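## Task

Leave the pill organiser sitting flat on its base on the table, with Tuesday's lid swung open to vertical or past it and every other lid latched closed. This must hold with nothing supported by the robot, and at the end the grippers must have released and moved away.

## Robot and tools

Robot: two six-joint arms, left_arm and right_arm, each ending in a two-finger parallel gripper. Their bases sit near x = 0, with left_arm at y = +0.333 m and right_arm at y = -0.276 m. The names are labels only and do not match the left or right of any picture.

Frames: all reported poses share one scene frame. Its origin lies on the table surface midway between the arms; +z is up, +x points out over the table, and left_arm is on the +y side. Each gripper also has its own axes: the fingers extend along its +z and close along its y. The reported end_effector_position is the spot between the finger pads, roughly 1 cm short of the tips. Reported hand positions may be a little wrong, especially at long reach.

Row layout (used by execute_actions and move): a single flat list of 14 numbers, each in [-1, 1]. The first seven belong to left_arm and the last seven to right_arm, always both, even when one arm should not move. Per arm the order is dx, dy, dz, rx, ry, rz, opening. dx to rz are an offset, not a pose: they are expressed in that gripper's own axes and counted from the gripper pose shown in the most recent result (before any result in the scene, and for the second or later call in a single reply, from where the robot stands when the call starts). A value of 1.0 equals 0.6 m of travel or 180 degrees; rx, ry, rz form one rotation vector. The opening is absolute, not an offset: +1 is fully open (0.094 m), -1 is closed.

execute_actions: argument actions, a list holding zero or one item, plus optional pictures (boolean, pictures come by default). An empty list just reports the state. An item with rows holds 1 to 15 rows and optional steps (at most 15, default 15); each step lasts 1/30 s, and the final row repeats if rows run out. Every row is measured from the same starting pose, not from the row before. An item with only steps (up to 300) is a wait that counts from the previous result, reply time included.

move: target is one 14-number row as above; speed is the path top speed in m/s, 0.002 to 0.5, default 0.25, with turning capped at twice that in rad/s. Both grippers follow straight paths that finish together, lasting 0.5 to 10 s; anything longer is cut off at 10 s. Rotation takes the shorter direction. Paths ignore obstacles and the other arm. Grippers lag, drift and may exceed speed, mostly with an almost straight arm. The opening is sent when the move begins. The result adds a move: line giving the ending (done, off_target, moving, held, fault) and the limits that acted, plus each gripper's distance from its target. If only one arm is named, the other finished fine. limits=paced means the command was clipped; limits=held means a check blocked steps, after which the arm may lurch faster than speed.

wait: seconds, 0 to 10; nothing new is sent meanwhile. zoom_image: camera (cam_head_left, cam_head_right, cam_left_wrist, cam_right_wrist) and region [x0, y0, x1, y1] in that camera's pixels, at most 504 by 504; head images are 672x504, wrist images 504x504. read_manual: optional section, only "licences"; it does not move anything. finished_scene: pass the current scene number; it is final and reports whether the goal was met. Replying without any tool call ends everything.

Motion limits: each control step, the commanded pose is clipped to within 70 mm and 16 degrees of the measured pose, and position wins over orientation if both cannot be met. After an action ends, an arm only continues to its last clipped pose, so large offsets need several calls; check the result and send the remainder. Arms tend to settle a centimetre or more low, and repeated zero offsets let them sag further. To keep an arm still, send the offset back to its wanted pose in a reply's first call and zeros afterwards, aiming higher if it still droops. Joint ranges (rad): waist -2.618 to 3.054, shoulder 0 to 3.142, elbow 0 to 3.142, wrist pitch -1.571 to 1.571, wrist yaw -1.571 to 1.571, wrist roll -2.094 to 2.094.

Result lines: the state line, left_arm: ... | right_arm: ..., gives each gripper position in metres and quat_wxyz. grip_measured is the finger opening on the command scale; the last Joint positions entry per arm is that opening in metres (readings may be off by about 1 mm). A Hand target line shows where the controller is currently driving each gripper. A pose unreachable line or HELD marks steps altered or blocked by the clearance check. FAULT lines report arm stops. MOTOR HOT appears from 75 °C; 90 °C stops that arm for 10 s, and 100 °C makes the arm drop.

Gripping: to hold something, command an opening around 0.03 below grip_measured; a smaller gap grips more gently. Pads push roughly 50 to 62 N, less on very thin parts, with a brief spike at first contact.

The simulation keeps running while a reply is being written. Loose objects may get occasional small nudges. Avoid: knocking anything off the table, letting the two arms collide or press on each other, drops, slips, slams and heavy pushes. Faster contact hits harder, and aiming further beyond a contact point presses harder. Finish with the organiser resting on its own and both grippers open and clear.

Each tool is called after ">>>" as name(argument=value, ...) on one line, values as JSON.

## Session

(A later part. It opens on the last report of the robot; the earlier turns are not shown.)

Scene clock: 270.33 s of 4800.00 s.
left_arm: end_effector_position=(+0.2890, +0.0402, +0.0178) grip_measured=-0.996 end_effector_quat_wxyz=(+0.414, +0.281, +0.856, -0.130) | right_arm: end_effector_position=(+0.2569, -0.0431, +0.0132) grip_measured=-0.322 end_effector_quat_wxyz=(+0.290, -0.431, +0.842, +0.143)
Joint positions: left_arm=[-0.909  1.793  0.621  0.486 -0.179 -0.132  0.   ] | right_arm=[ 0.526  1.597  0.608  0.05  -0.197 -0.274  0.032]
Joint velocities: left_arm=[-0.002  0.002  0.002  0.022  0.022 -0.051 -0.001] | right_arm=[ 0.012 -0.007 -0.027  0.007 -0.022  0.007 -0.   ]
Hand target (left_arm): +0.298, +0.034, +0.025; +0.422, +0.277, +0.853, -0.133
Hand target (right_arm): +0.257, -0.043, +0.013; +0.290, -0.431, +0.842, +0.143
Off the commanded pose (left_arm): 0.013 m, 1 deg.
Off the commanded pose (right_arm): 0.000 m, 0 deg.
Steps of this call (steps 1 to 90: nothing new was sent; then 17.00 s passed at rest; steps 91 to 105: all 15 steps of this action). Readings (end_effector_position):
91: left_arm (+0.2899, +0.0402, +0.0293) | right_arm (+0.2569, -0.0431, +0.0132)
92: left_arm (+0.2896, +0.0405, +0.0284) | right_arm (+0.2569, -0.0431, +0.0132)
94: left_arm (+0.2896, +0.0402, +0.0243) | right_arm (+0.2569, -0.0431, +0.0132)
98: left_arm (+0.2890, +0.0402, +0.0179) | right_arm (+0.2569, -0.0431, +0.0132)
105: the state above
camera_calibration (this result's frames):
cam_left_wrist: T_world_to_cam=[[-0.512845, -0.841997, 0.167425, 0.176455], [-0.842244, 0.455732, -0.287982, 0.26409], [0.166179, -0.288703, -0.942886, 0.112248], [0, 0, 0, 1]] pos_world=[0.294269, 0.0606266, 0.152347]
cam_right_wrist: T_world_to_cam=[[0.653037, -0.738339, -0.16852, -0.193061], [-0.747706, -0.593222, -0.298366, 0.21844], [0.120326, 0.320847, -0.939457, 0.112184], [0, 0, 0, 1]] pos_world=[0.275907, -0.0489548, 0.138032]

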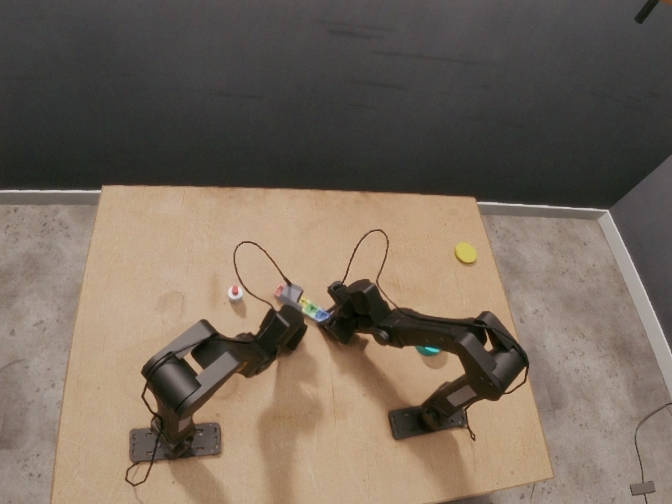

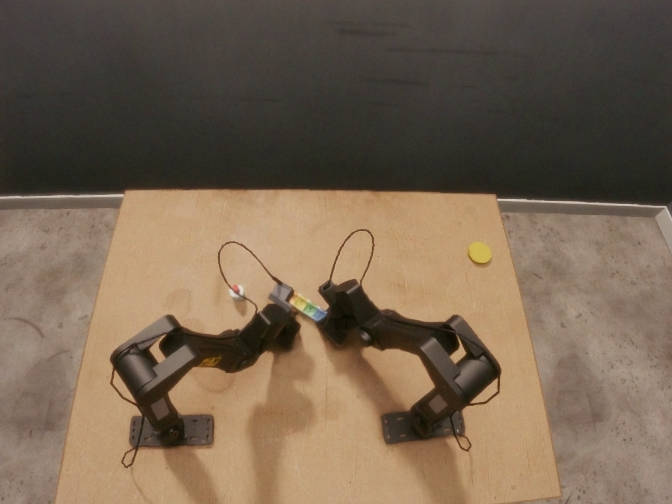

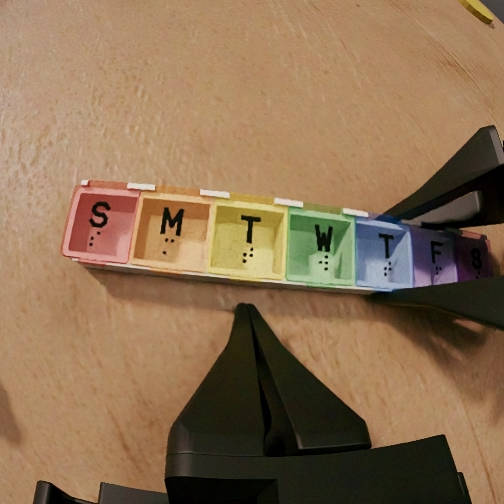

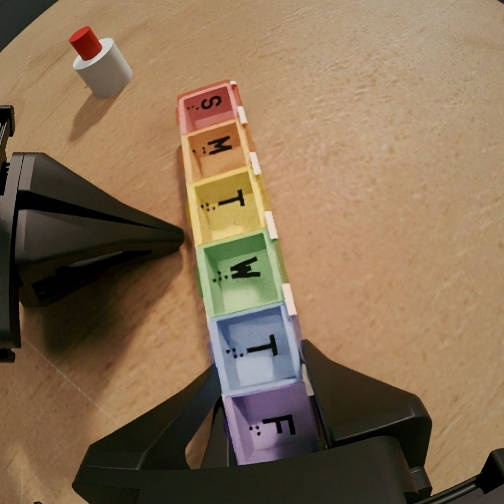

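>>> execute_actions(actions=[{"rows":[[-0.0227,0,0.0077,0,0,0,-1,0,0,0,0,0,0,-0.42]],"steps":15}])

>>> execute_actions(actions=[{"steps":10}])

>>> zoom_image(camera="cam_left_wrist", region=[180, 220, 340, 350])

>>> zoom_image(camera="cam_right_wrist", region=[100, 150, 260, 290])

Scene clock: 277.67 s of 4800.00 s.
left_arm: end_effector_position=(+0.2898, +0.0382, +0.0179) grip_measured=-0.996 end_effector_quat_wxyz=(+0.406, +0.284, +0.860, -0.127) | right_arm: end_effector_position=(+0.2569, -0.0431, +0.0132) grip_measured=-0.322 end_effector_quat_wxyz=(+0.290, -0.431, +0.842, +0.143)
Joint positions: left_arm=[-0.909  1.793  0.646  0.442 -0.174 -0.132  0.   ] | right_arm=[ 0.526  1.597  0.608  0.05  -0.197 -0.274  0.032]
Joint velocities: left_arm=[-0.012 -0.007 -0.007 -0.022 -0.051 -0.022  0.   ] | right_arm=[ 0.012 -0.012 -0.007 -0.007  0.051 -0.037 -0.001]
Hand target (left_arm): +0.298, +0.033, +0.026; +0.414, +0.281, +0.856, -0.130
Hand target (right_arm): +0.257, -0.043, +0.013; +0.290, -0.431, +0.842, +0.143
Off the commanded pose (left_arm): 0.013 m, 1 deg.
Off the commanded pose (right_arm): 0.000 m, 0 deg.
Steps of this call (steps 1 to 90: nothing new was sent; then 3.83 s passed at rest; steps 91 to 105: all 15 steps of this action). Readings (end_effector_position):
91: left_arm (+0.2893, +0.0398, +0.0181) | right_arm (+0.2569, -0.0431, +0.0132)
92: left_arm (+0.2898, +0.0390, +0.0186) | right_arm (+0.2569, -0.0431, +0.0132)
94: left_arm (+0.2907, +0.0376, +0.0197) | right_arm (+0.2569, -0.0431, +0.0132)
98: left_arm (+0.2903, +0.0377, +0.0188) | right_arm (+0.2569, -0.0431, +0.0132)
105: the state above
camera_calibration (this result's frames):
cam_left_wrist: T_world_to_cam=[[-0.513134, -0.842429, 0.164339, 0.175291], [-0.84484, 0.461952, -0.269899, 0.265923], [0.151454, -0.277335, -0.948761, 0.115568], [0, 0, 0, 1]] pos_world=[0.297107, 0.0568775, 0.152611]
cam_right_wrist: T_world_to_cam=[[0.653037, -0.738339, -0.16852, -0.193061], [-0.747706, -0.593222, -0.298366, 0.21844], [0.120326, 0.320847, -0.939457, 0.112184], [0, 0, 0, 1]] pos_world=[0.275907, -0.0489548, 0.138032]

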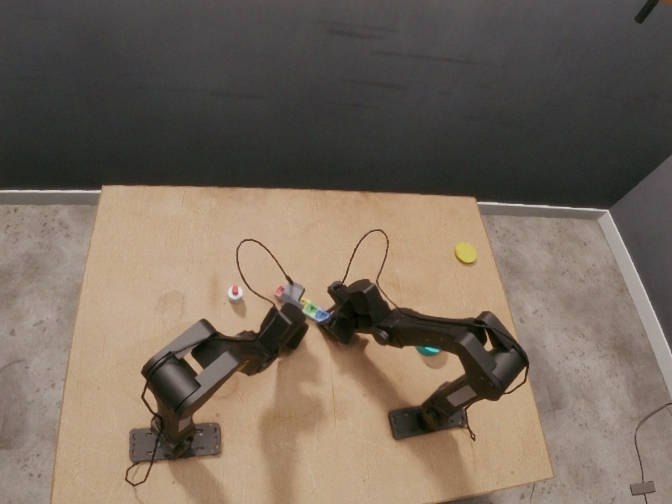

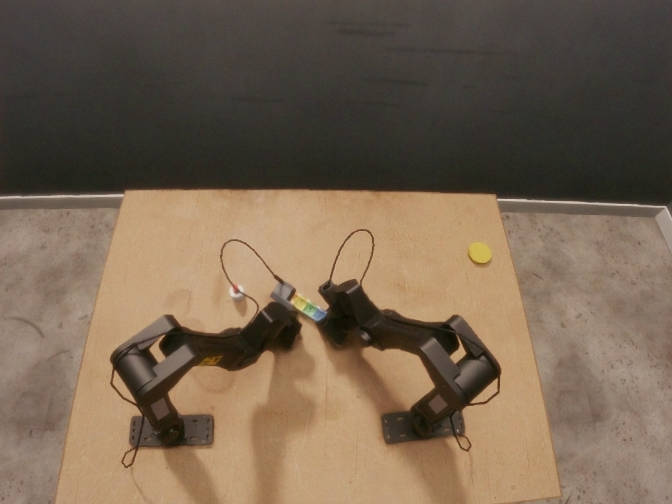

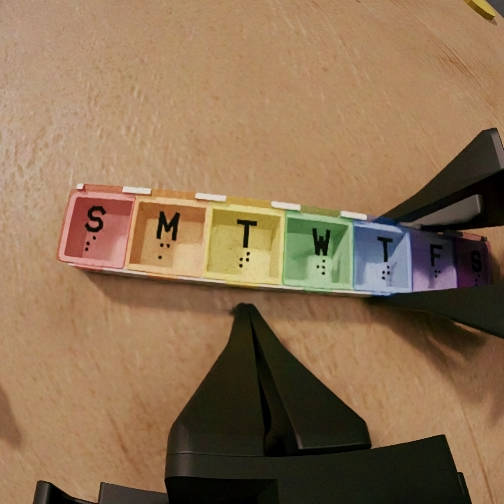

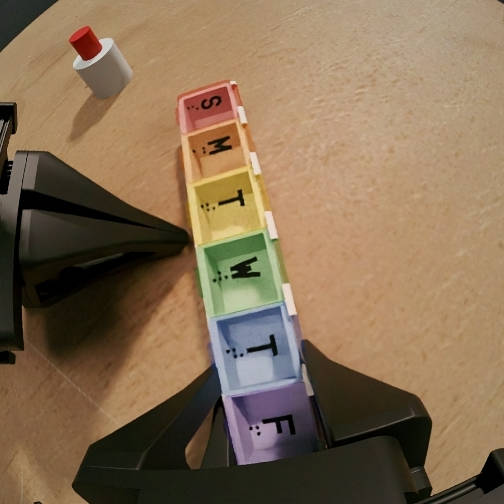

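Scene clock: 278.00 s of 4800.00 s.
left_arm: end_effector_position=(+0.2898, +0.0382, +0.0179) grip_measured=-0.996 end_effector_quat_wxyz=(+0.406, +0.284, +0.860, -0.127) | right_arm: end_effector_position=(+0.2569, -0.0431, +0.0132) grip_measured=-0.322 end_effector_quat_wxyz=(+0.290, -0.431, +0.842, +0.143)
Joint positions: left_arm=[-0.909  1.793  0.646  0.442 -0.174 -0.132  0.   ] | right_arm=[ 0.526  1.597  0.608  0.05  -0.197 -0.274  0.032]
Joint velocities: left_arm=[-0.007 -0.007  0.022  0.037  0.037 -0.081  0.   ] | right_arm=[ 0.022  0.002 -0.017  0.051  0.051  0.007 -0.001]
Hand target (left_arm): +0.298, +0.033, +0.026; +0.414, +0.281, +0.856, -0.130
Hand target (right_arm): +0.257, -0.043, +0.013; +0.290, -0.431, +0.842, +0.143
Off the commanded pose (left_arm): 0.013 m, 1 deg.
Off the commanded pose (right_arm): 0.000 m, 0 deg.
Steps of this call (steps 1 to 10: nothing new was sent). Readings (end_effector_position):
1: left_arm (+0.2898, +0.0382, +0.0179) | right_arm (+0.2569, -0.0431, +0.0132)
2: left_arm (+0.2898, +0.0382, +0.0179) | right_arm (+0.2569, -0.0431, +0.0132)
4: left_arm (+0.2898, +0.0382, +0.0179) | right_arm (+0.2569, -0.0431, +0.0132)
8: left_arm (+0.2898, +0.0382, +0.0179) | right_arm (+0.2569, -0.0431, +0.0132)
10: the state above
camera_calibration (this result's frames):
cam_left_wrist: T_world_to_cam=[[-0.513134, -0.842429, 0.164339, 0.175291], [-0.84484, 0.461952, -0.269899, 0.265923], [0.151454, -0.277335, -0.948761, 0.115568], [0, 0, 0, 1]] pos_world=[0.297107, 0.0568775, 0.152611]
cam_right_wrist: T_world_to_cam=[[0.653037, -0.738339, -0.16852, -0.193061], [-0.747706, -0.593222, -0.298366, 0.21844], [0.120326, 0.320847, -0.939457, 0.112184], [0, 0, 0, 1]] pos_world=[0.275907, -0.0489548, 0.138032]

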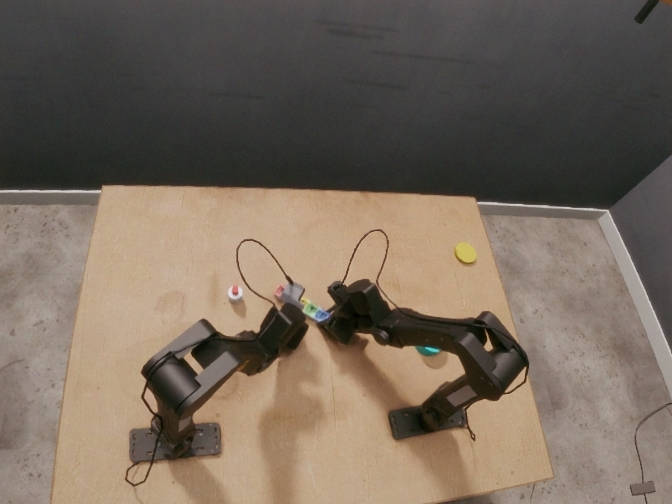

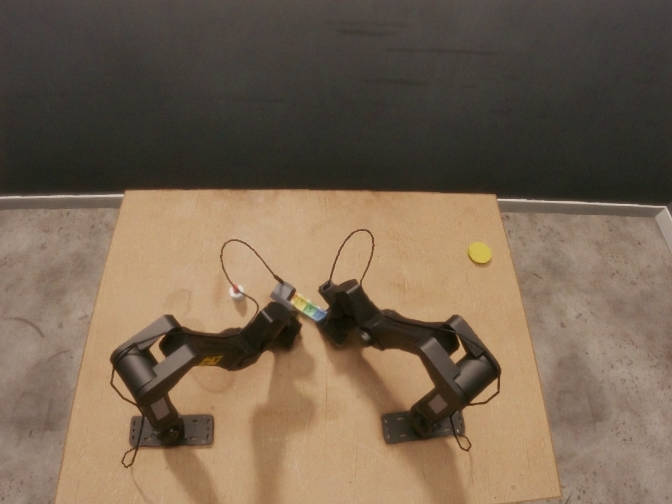

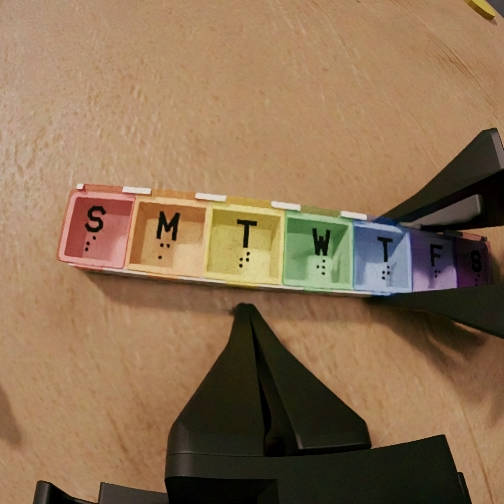

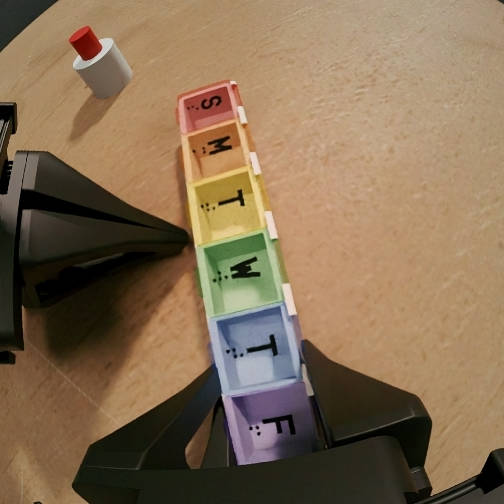

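Region (180, 220, 340, 350) of cam_left_wrist's 504x504 image, scaled by 3.150, with more detail than that image has; it fills the top 410 rows of this view, and the rest is white.

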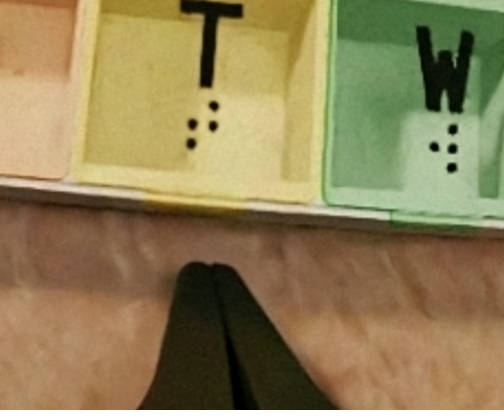

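Region (100, 150, 260, 290) of cam_right_wrist's 504x504 image, scaled by 3.150, with more detail than that image has; it fills the top 441 rows of this view, and the rest is white.

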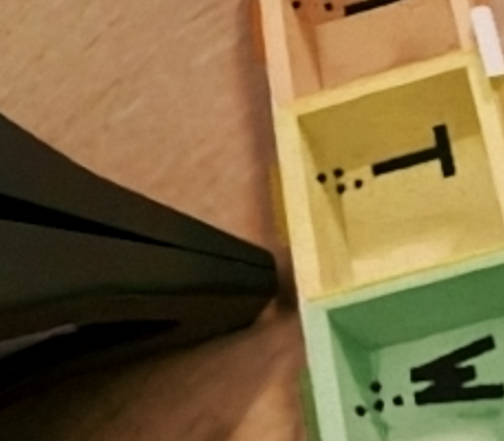

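>>> execute_actions(actions=[{"rows":[[-0.018,0,0.018,0,-0.015,0,-1,0,0,0,0,0,0,-0.42]],"steps":15}])

>>> zoom_image(camera="cam_left_wrist", region=[180, 220, 340, 350])

>>> zoom_image(camera="cam_right_wrist", region=[100, 150, 260, 290])

Scene clock: 294.10 s of 4800.00 s.
left_arm: end_effector_position=(+0.2945, +0.0328, +0.0178) grip_measured=-0.996 end_effector_quat_wxyz=(+0.420, +0.283, +0.852, -0.134) | right_arm: end_effector_position=(+0.2571, -0.0433, +0.0131) grip_measured=-0.322 end_effector_quat_wxyz=(+0.290, -0.430, +0.843, +0.143)
Joint positions: left_arm=[-0.909  1.825  0.646  0.508 -0.175 -0.125  0.   ] | right_arm=[ 0.526  1.597  0.608  0.05  -0.195 -0.272  0.032]
Joint velocities: left_arm=[ 0.002 -0.027  0.002  0.037  0.007  0.066 -0.   ] | right_arm=[-0.007 -0.007 -0.022 -0.051 -0.037 -0.022  0.   ]
Hand target (left_arm): +0.302, +0.030, +0.019; +0.426, +0.281, +0.850, -0.134
Hand target (right_arm): +0.257, -0.043, +0.013; +0.290, -0.431, +0.842, +0.143
Off the commanded pose (left_arm): 0.008 m, 1 deg.
Off the commanded pose (right_arm): 0.000 m, 0 deg.
Steps of this call (steps 1 to 90: nothing new was sent; then 12.60 s passed at rest; steps 91 to 105: all 15 steps of this action). Readings (end_effector_position):
91: left_arm (+0.2902, +0.0376, +0.0178) | right_arm (+0.2569, -0.0431, +0.0132)
92: left_arm (+0.2913, +0.0365, +0.0173) | right_arm (+0.2569, -0.0431, +0.0132)
94: left_arm (+0.2931, +0.0345, +0.0176) | right_arm (+0.2569, -0.0431, +0.0132)
98: left_arm (+0.2944, +0.0330, +0.0178) | right_arm (+0.2570, -0.0432, +0.0132)
105: the state above
camera_calibration (this result's frames):
cam_left_wrist: T_world_to_cam=[[-0.521314, -0.836601, 0.168315, 0.175413], [-0.835179, 0.459679, -0.301946, 0.270183], [0.175238, -0.297982, -0.938349, 0.106745], [0, 0, 0, 1]] pos_world=[0.298391, 0.0543614, 0.15222]
cam_right_wrist: T_world_to_cam=[[0.651215, -0.739964, -0.168439, -0.192936], [-0.749204, -0.591512, -0.298005, 0.218896], [0.12088, 0.320261, -0.939586, 0.11202], [0, 0, 0, 1]] pos_world=[0.2761, -0.0491624, 0.137987]

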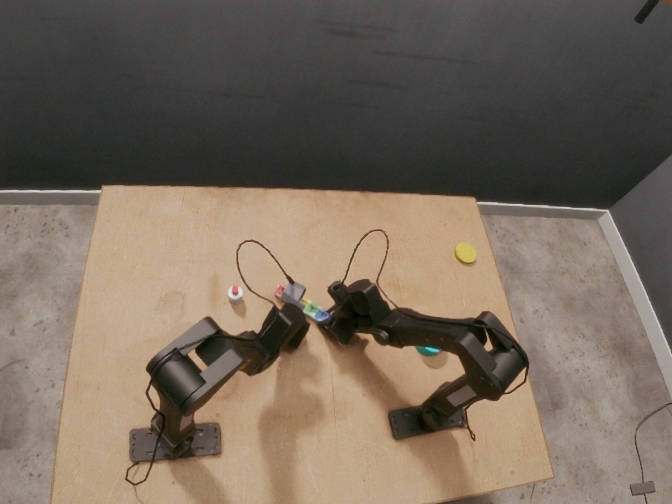

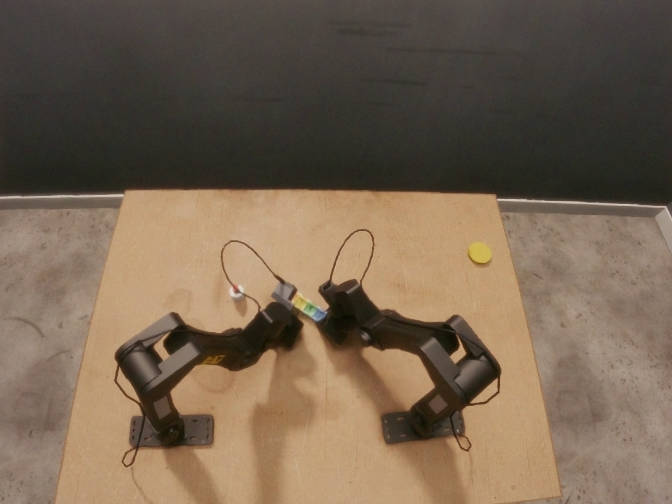

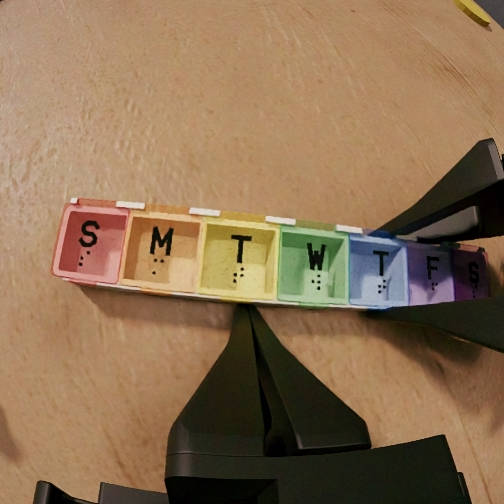

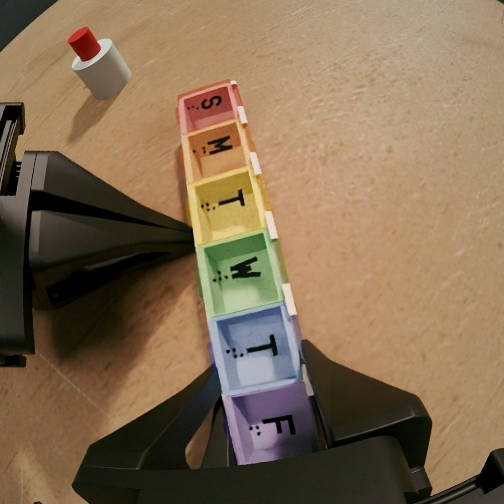

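Region (180, 220, 340, 350) of cam_left_wrist's 504x504 image, scaled by 3.150, with more detail than that image has; it fills the top 410 rows of this view, and the rest is white.

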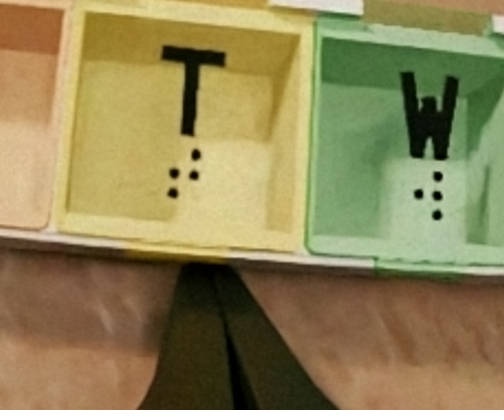

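Region (100, 150, 260, 290) of cam_right_wrist's 504x504 image, scaled by 3.150, with more detail than that image has; it fills the top 441 rows of this view, and the rest is white.

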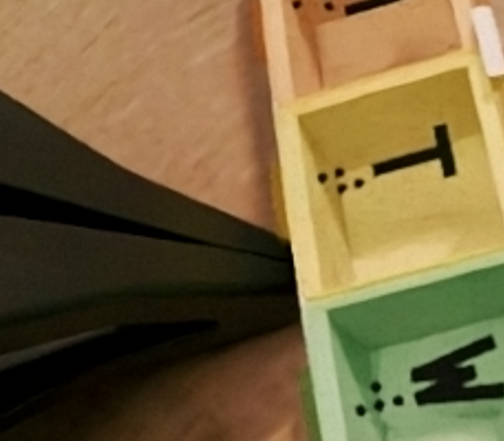

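>>> execute_actions(actions=[{"rows":[[-0.012,0.005,-0.003,0,-0.009,0,-1,0,0,0,0,0,0,-0.42],[-0.012,0.005,-0.003,0,-0.009,0,-1,0,0,0,0,0,0,-0.42],[-0.012,0.005,-0.003,0,-0.009,0,-1,0,0,0,0,0,0,-0.42],[-0.023,0.005,-0.006,0,-0.017,0,-1,0,0,0,0,0,0,-0.42],[-0.023,0.005,-0.006,0,-0.017,0,-1,0,0,0,0,0,0,-0.42],[-0.023,0.005,-0.006,0,-0.017,0,-1,0,0,0,0,0,0,-0.42],[-0.035,0.005,-0.009,0,-0.025,0,-1,0,0,0,0,0,0,-0.42]],"steps":15}])

>>> zoom_image(camera="cam_left_wrist", region=[180, 220, 340, 350])

>>> zoom_image(camera="cam_right_wrist", region=[100, 150, 260, 290])

Scene clock: 302.00 s of 4800.00 s.
left_arm: end_effector_position=(+0.2955, +0.0317, +0.0197) grip_measured=-0.996 end_effector_quat_wxyz=(+0.424, +0.287, +0.848, -0.133) | right_arm: end_effector_position=(+0.2577, -0.0438, +0.0131) grip_measured=-0.322 end_effector_quat_wxyz=(+0.290, -0.428, +0.844, +0.142)
Joint positions: left_arm=[-0.909  1.825  0.646  0.518 -0.175 -0.111  0.   ] | right_arm=[ 0.526  1.597  0.608  0.051 -0.191 -0.268  0.032]
Joint velocities: left_arm=[ 0.027  0.007 -0.027  0.007 -0.066  0.007  0.   ] | right_arm=[ 0.002  0.007 -0.007 -0.022 -0.066 -0.022  0.   ]
Hand target (left_arm): +0.303, +0.030, +0.038; +0.452, +0.278, +0.835, -0.144
Hand target (right_arm): +0.257, -0.043, +0.013; +0.290, -0.430, +0.843, +0.143
Off the commanded pose (left_arm): 0.020 m, 4 deg.
Off the commanded pose (right_arm): 0.001 m, 0 deg.
Steps of this call (steps 1 to 90: nothing new was sent; then 4.40 s passed at rest; steps 91 to 105: all 15 steps of this action). Readings (end_effector_position):
91: left_arm (+0.2947, +0.0327, +0.0180) | right_arm (+0.2571, -0.0433, +0.0131)
92: left_arm (+0.2947, +0.0327, +0.0181) | right_arm (+0.2571, -0.0433, +0.0131)
94: left_arm (+0.2948, +0.0325, +0.0183) | right_arm (+0.2572, -0.0434, +0.0131)
98: left_arm (+0.2951, +0.0322, +0.0189) | right_arm (+0.2573, -0.0435, +0.0131)
105: the state above
camera_calibration (this result's frames):
cam_left_wrist: T_world_to_cam=[[-0.530196, -0.832513, 0.160668, 0.177307], [-0.827492, 0.466773, -0.312058, 0.269817], [0.184797, -0.298403, -0.936379, 0.105181], [0, 0, 0, 1]] pos_world=[0.297842, 0.0530534, 0.1542]
cam_right_wrist: T_world_to_cam=[[0.647645, -0.743333, -0.167366, -0.192856], [-0.751927, -0.588027, -0.298044, 0.219931], [0.12313, 0.318873, -0.939765, 0.111452], [0, 0, 0, 1]] pos_world=[0.276551, -0.0495702, 0.13801]

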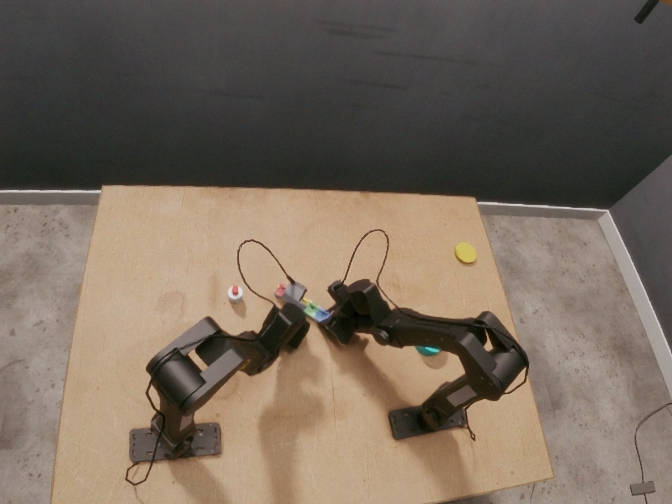

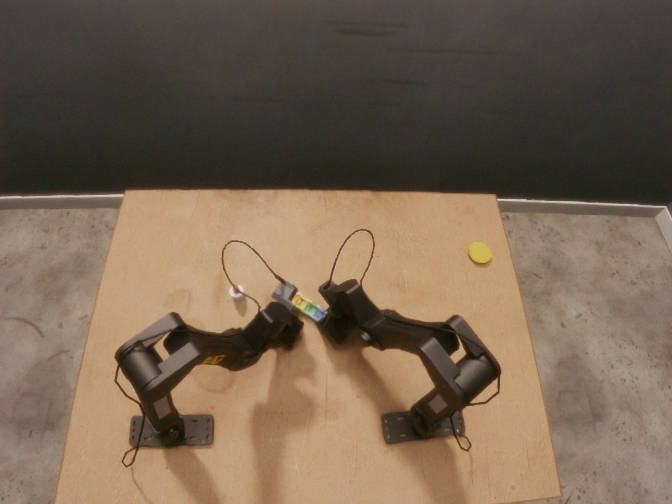

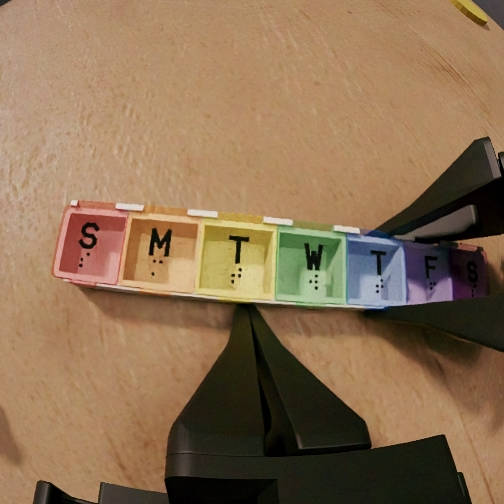

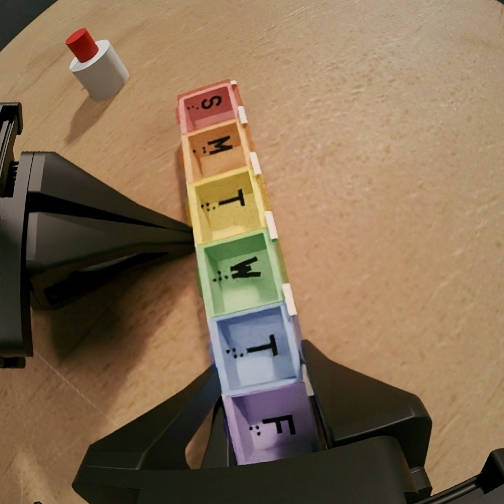

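Region (180, 220, 340, 350) of cam_left_wrist's 504x504 image, scaled by 3.150, with more detail than that image has; it fills the top 410 rows of this view, and the rest is white.

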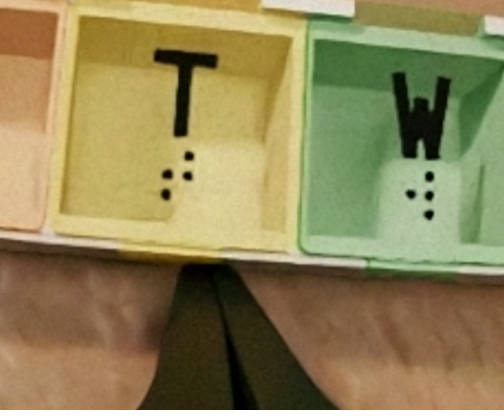

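Region (100, 150, 260, 290) of cam_right_wrist's 504x504 image, scaled by 3.150, with more detail than that image has; it fills the top 441 rows of this view, and the rest is white.

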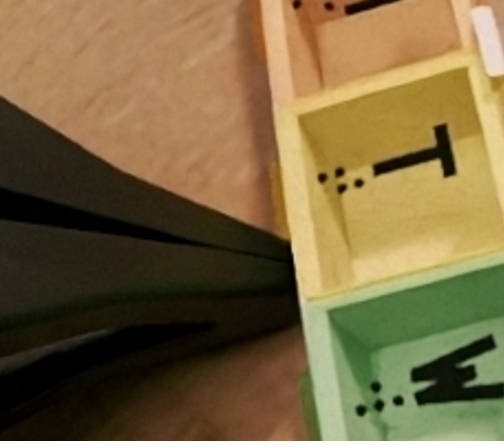

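>>> execute_actions(actions=[{"rows":[[0.012,0.016,-0.016,0,0,0,-1,0,0,0,0,0,0,-0.42]],"steps":15}])

>>> zoom_image(camera="cam_left_wrist", region=[180, 220, 340, 350])

Scene clock: 328.73 s of 4800.00 s.
left_arm: end_effector_position=(+0.2935, +0.0394, +0.0177) grip_measured=-0.996 end_effector_quat_wxyz=(+0.424, +0.288, +0.848, -0.135) | right_arm: end_effector_position=(+0.2578, -0.0439, +0.0131) grip_measured=-0.322 end_effector_quat_wxyz=(+0.290, -0.428, +0.844, +0.142)
Joint positions: left_arm=[-0.894  1.813  0.612  0.544 -0.159 -0.102  0.   ] | right_arm=[ 0.526  1.597  0.608  0.051 -0.191 -0.268  0.032]
Joint velocities: left_arm=[ 0.002  0.002 -0.017  0.037  0.081 -0.037 -0.   ] | right_arm=[-0.002 -0.002 -0.012  0.007  0.037 -0.095 -0.001]
Hand target (left_arm): +0.292, +0.046, +0.020; +0.425, +0.287, +0.848, -0.133
Hand target (right_arm): +0.258, -0.044, +0.013; +0.290, -0.428, +0.844, +0.142
Off the commanded pose (left_arm): 0.008 m, 0 deg.
Off the commanded pose (right_arm): 0.000 m, 0 deg.
Steps of this call (steps 1 to 90: nothing new was sent; then 23.23 s passed at rest; steps 91 to 105: all 15 steps of this action). Readings (end_effector_position):
91: left_arm (+0.2949, +0.0326, +0.0187) | right_arm (+0.2578, -0.0439, +0.0131)
92: left_arm (+0.2937, +0.0347, +0.0173) | right_arm (+0.2578, -0.0439, +0.0131)
94: left_arm (+0.2933, +0.0380, +0.0175) | right_arm (+0.2578, -0.0439, +0.0131)
98: left_arm (+0.2934, +0.0394, +0.0176) | right_arm (+0.2578, -0.0439, +0.0131)
105: the state above
camera_calibration (this result's frames):
cam_left_wrist: T_world_to_cam=[[-0.532875, -0.830287, 0.1633, 0.183597], [-0.826011, 0.46849, -0.313406, 0.263447], [0.183713, -0.301894, -0.935473, 0.10639], [0, 0, 0, 1]] pos_world=[0.295899, 0.0611342, 0.15211]
cam_right_wrist: T_world_to_cam=[[0.646857, -0.744054, -0.167212, -0.192823], [-0.752553, -0.5873, -0.297897, 0.220124], [0.123447, 0.318533, -0.939839, 0.111358], [0, 0, 0, 1]] pos_world=[0.276637, -0.0496631, 0.13799]

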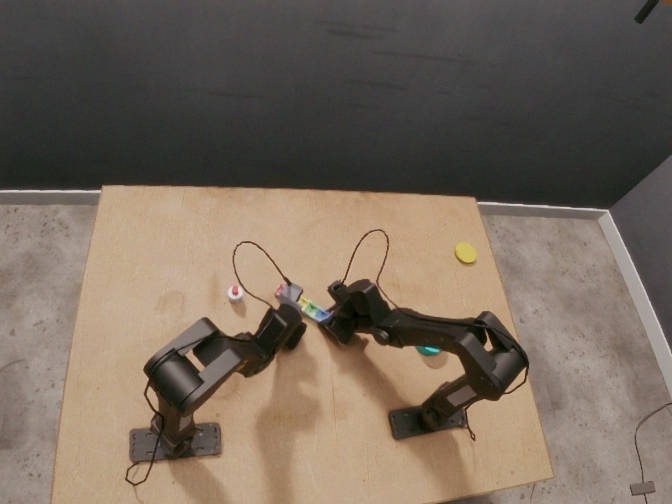

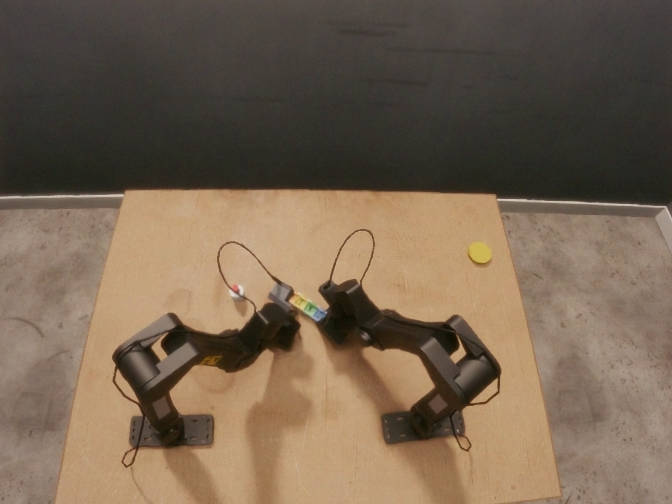

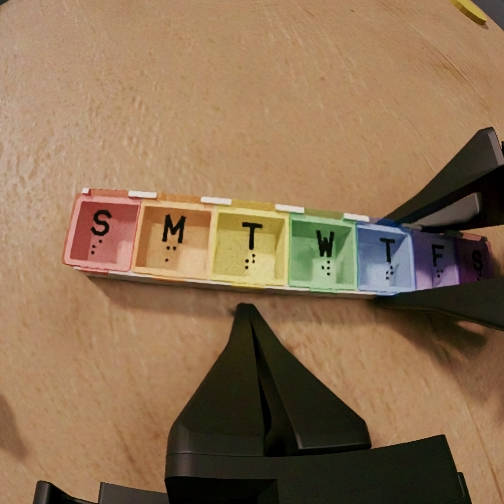

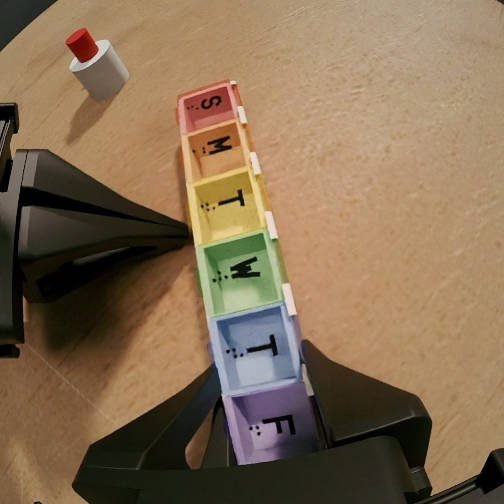

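Region (180, 220, 340, 350) of cam_left_wrist's 504x504 image, scaled by 3.150, with more detail than that image has; it fills the top 410 rows of this view, and the rest is white.

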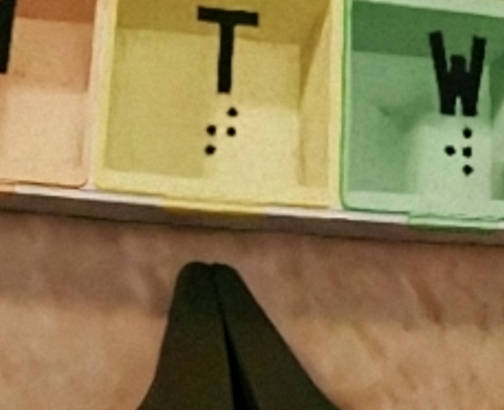

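>>> execute_actions(actions=[{"rows":[[-0.013,0,0.017,0,0,0,-1,0,0,0,0,0,0,-0.42]],"steps":15}])

>>> zoom_image(camera="cam_left_wrist", region=[180, 220, 340, 350])

Scene clock: 335.43 s of 4800.00 s.
left_arm: end_effector_position=(+0.2974, +0.0349, +0.0179) grip_measured=-0.996 end_effector_quat_wxyz=(+0.426, +0.288, +0.847, -0.136) | right_arm: end_effector_position=(+0.2578, -0.0439, +0.0131) grip_measured=-0.322 end_effector_quat_wxyz=(+0.290, -0.428, +0.844, +0.142)
Joint positions: left_arm=[-0.894  1.83   0.634  0.542 -0.158 -0.101  0.   ] | right_arm=[ 0.526  1.597  0.608  0.051 -0.191 -0.267  0.032]
Joint velocities: left_arm=[-0.002  0.007 -0.002 -0.022 -0.022 -0.037 -0.001] | right_arm=[-0.022  0.002 -0.017 -0.007  0.022 -0.007 -0.   ]
Hand target (left_arm): +0.304, +0.032, +0.018; +0.425, +0.288, +0.848, -0.135
Hand target (right_arm): +0.258, -0.044, +0.013; +0.290, -0.428, +0.844, +0.142
Off the commanded pose (left_arm): 0.007 m, 0 deg.
Off the commanded pose (right_arm): 0.000 m, 0 deg.
Steps of this call (steps 1 to 90: nothing new was sent; then 3.20 s passed at rest; steps 91 to 105: all 15 steps of this action). Readings (end_effector_position):
91: left_arm (+0.2939, +0.0389, +0.0178) | right_arm (+0.2578, -0.0439, +0.0131)
92: left_arm (+0.2948, +0.0379, +0.0178) | right_arm (+0.2578, -0.0439, +0.0131)
94: left_arm (+0.2967, +0.0357, +0.0177) | right_arm (+0.2578, -0.0439, +0.0131)
98: left_arm (+0.2974, +0.0349, +0.0179) | right_arm (+0.2578, -0.0439, +0.0131)
105: the state above
camera_calibration (this result's frames):
cam_left_wrist: T_world_to_cam=[[-0.534138, -0.829332, 0.164028, 0.182229], [-0.824781, 0.468623, -0.316431, 0.268522], [0.185559, -0.304305, -0.934327, 0.103984], [0, 0, 0, 1]] pos_world=[0.299512, 0.0569356, 0.152234]
cam_right_wrist: T_world_to_cam=[[0.646601, -0.744225, -0.167437, -0.192761], [-0.752786, -0.58703, -0.297839, 0.220195], [0.123369, 0.318628, -0.939817, 0.111382], [0, 0, 0, 1]] pos_world=[0.276658, -0.0496864, 0.137986]

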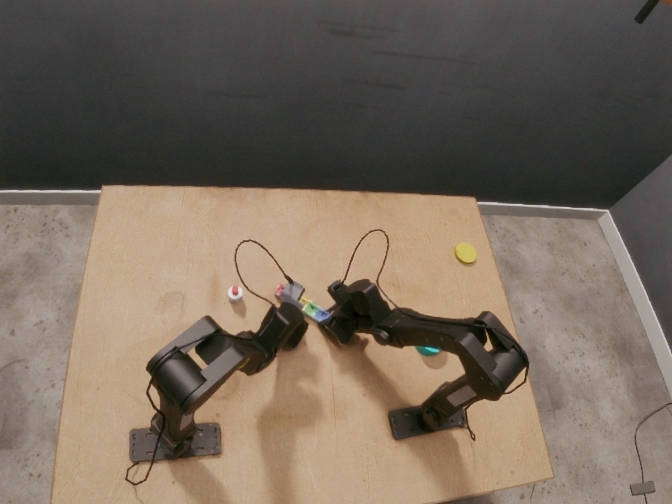

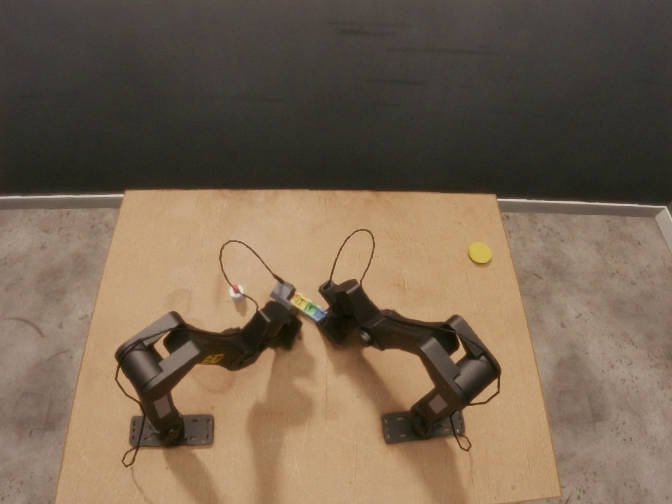

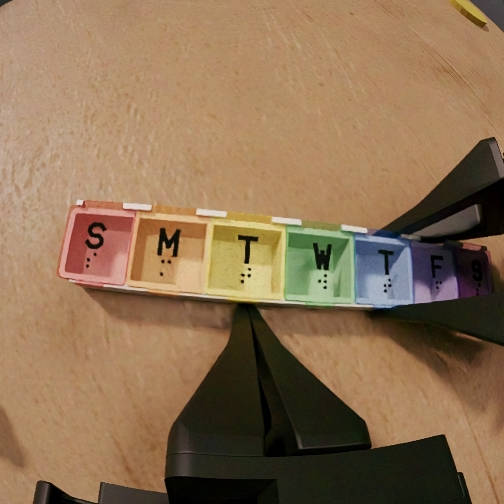

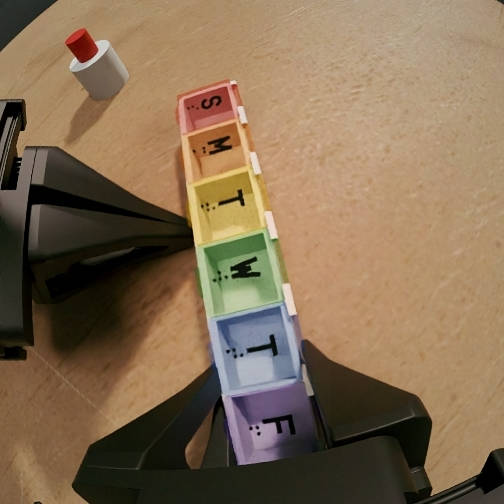

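Region (180, 220, 340, 350) of cam_left_wrist's 504x504 image, scaled by 3.150, with more detail than that image has; it fills the top 410 rows of this view, and the rest is white.

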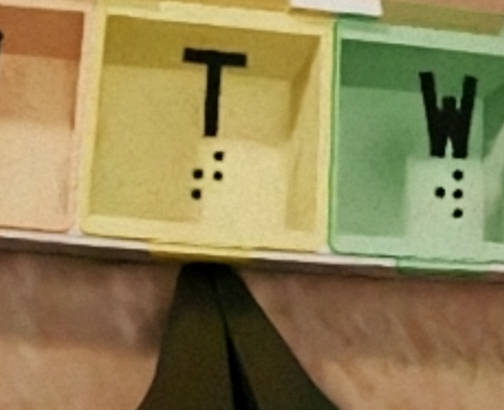

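>>> execute_actions(actions=[{"rows":[[-0.026,0,-0.012,0,-0.022,0,-1,0.008,0,0.01,0,0,0,-0.42],[-0.026,0,-0.012,0,-0.022,0,-1,0.008,0,0.01,0,0,0,-0.42],[-0.026,0,-0.012,0,-0.022,0,-1,0.008,0,0.01,0,0,0,-0.42],[-0.026,0,-0.012,0,-0.022,0,-1,0.008,0,0.01,0,0,0,-0.42],[-0.039,0,-0.02,0,-0.033,0,-1,0.008,0,0.01,0,0,0,-0.42],[-0.039,0,-0.02,0,-0.033,0,-1,0.008,0,0.01,0,0,0,-0.42],[-0.039,0,-0.02,0,-0.033,0,-1,0.008,0,0.01,0,0,0,-0.42],[-0.039,0,-0.02,0,-0.033,0,-1,0.008,0,0.01,0,0,0,-0.42],[-0.052,0,-0.028,0,-0.045,0,-1,0.008,0,0.01,0,0,0,-0.42]],"steps":15}])

Scene clock: 341.17 s of 4800.00 s.
left_arm: end_effector_position=(+0.2981, +0.0356, +0.0302) grip_measured=-0.996 end_effector_quat_wxyz=(+0.452, +0.285, +0.833, -0.145) | right_arm: end_effector_position=(+0.2618, -0.0412, +0.0137) grip_measured=-0.322 end_effector_quat_wxyz=(+0.299, -0.426, +0.842, +0.143)
Joint positions: left_arm=[-0.894  1.807  0.596  0.621 -0.164 -0.089  0.   ] | right_arm=[ 0.526  1.608  0.608  0.081 -0.19  -0.266  0.032]
Joint velocities: left_arm=[ 0.022 -0.012 -0.056  0.095 -0.051 -0.051 -0.001] | right_arm=[ 0.002 -0.007 -0.007  0.007 -0.022 -0.022 -0.001]
Hand target (left_arm): +0.301, +0.031, +0.053; +0.484, +0.278, +0.815, -0.156
Hand target (right_arm): +0.258, -0.044, +0.006; +0.290, -0.428, +0.844, +0.142
Off the commanded pose (left_arm): 0.023 m, 4 deg.
Off the commanded pose (right_arm): 0.010 m, 1 deg.
Steps of this call (steps 1 to 90: nothing new was sent; then 2.23 s passed at rest; steps 91 to 105: all 15 steps of this action). Readings (end_effector_position):
91: left_arm (+0.2976, +0.0346, +0.0184) | right_arm (+0.2581, -0.0436, +0.0131)
92: left_arm (+0.2975, +0.0348, +0.0185) | right_arm (+0.2589, -0.0431, +0.0128)
94: left_arm (+0.2974, +0.0349, +0.0188) | right_arm (+0.2602, -0.0421, +0.0131)
98: left_arm (+0.2973, +0.0353, +0.0200) | right_arm (+0.2609, -0.0416, +0.0131)
105: the state above
camera_calibration (this result's frames):
cam_left_wrist: T_world_to_cam=[[-0.544403, -0.821954, 0.167383, 0.183882], [-0.806056, 0.457387, -0.375593, 0.269261], [0.232161, -0.339394, -0.911544, 0.102242], [0, 0, 0, 1]] pos_world=[0.293409, 0.0626861, 0.163552]
cam_right_wrist: T_world_to_cam=[[0.647911, -0.743472, -0.165714, -0.19364], [-0.749074, -0.582424, -0.315707, 0.224407], [0.138204, 0.328682, -0.934274, 0.107047], [0, 0, 0, 1]] pos_world=[0.278764, -0.04845, 0.138769]

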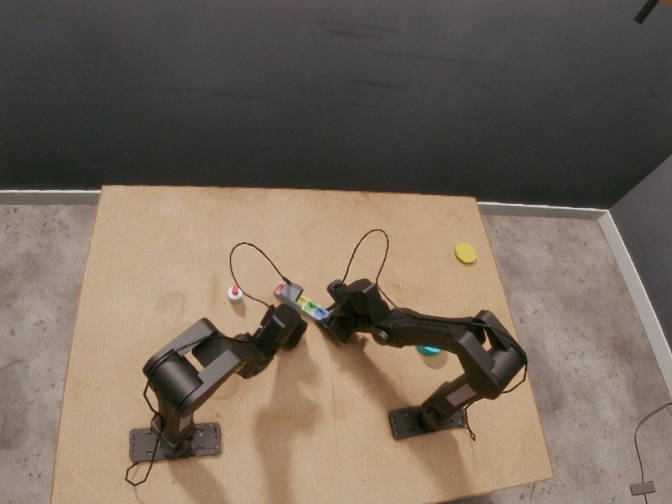

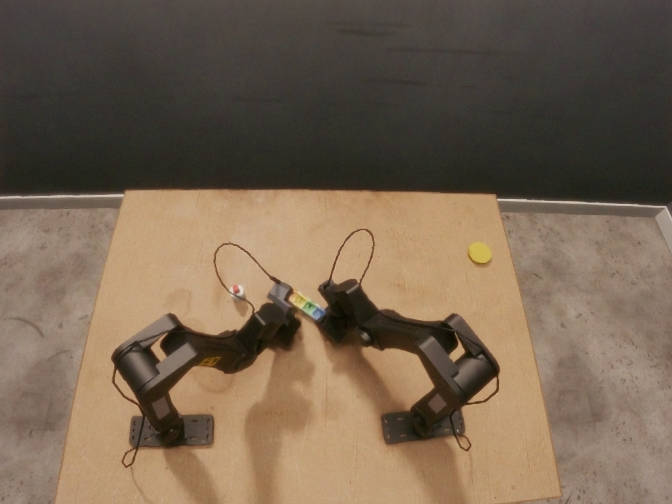

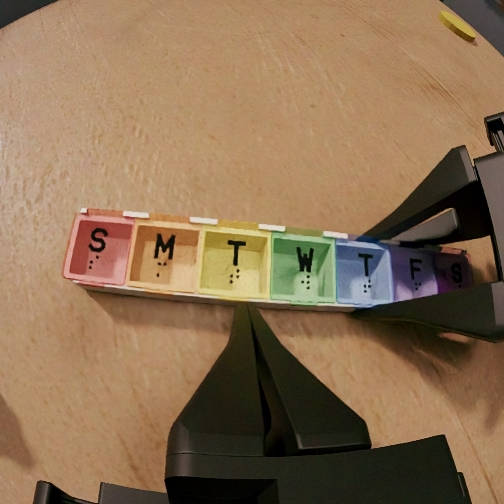

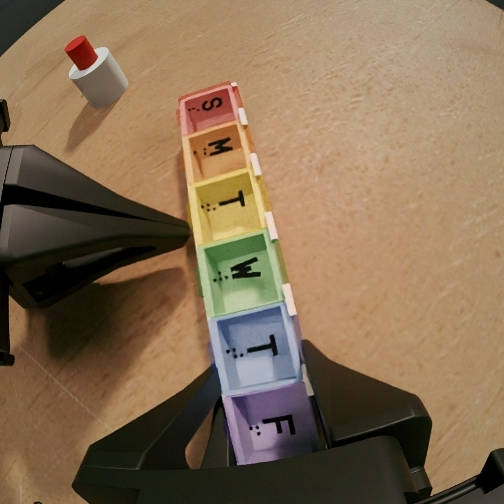

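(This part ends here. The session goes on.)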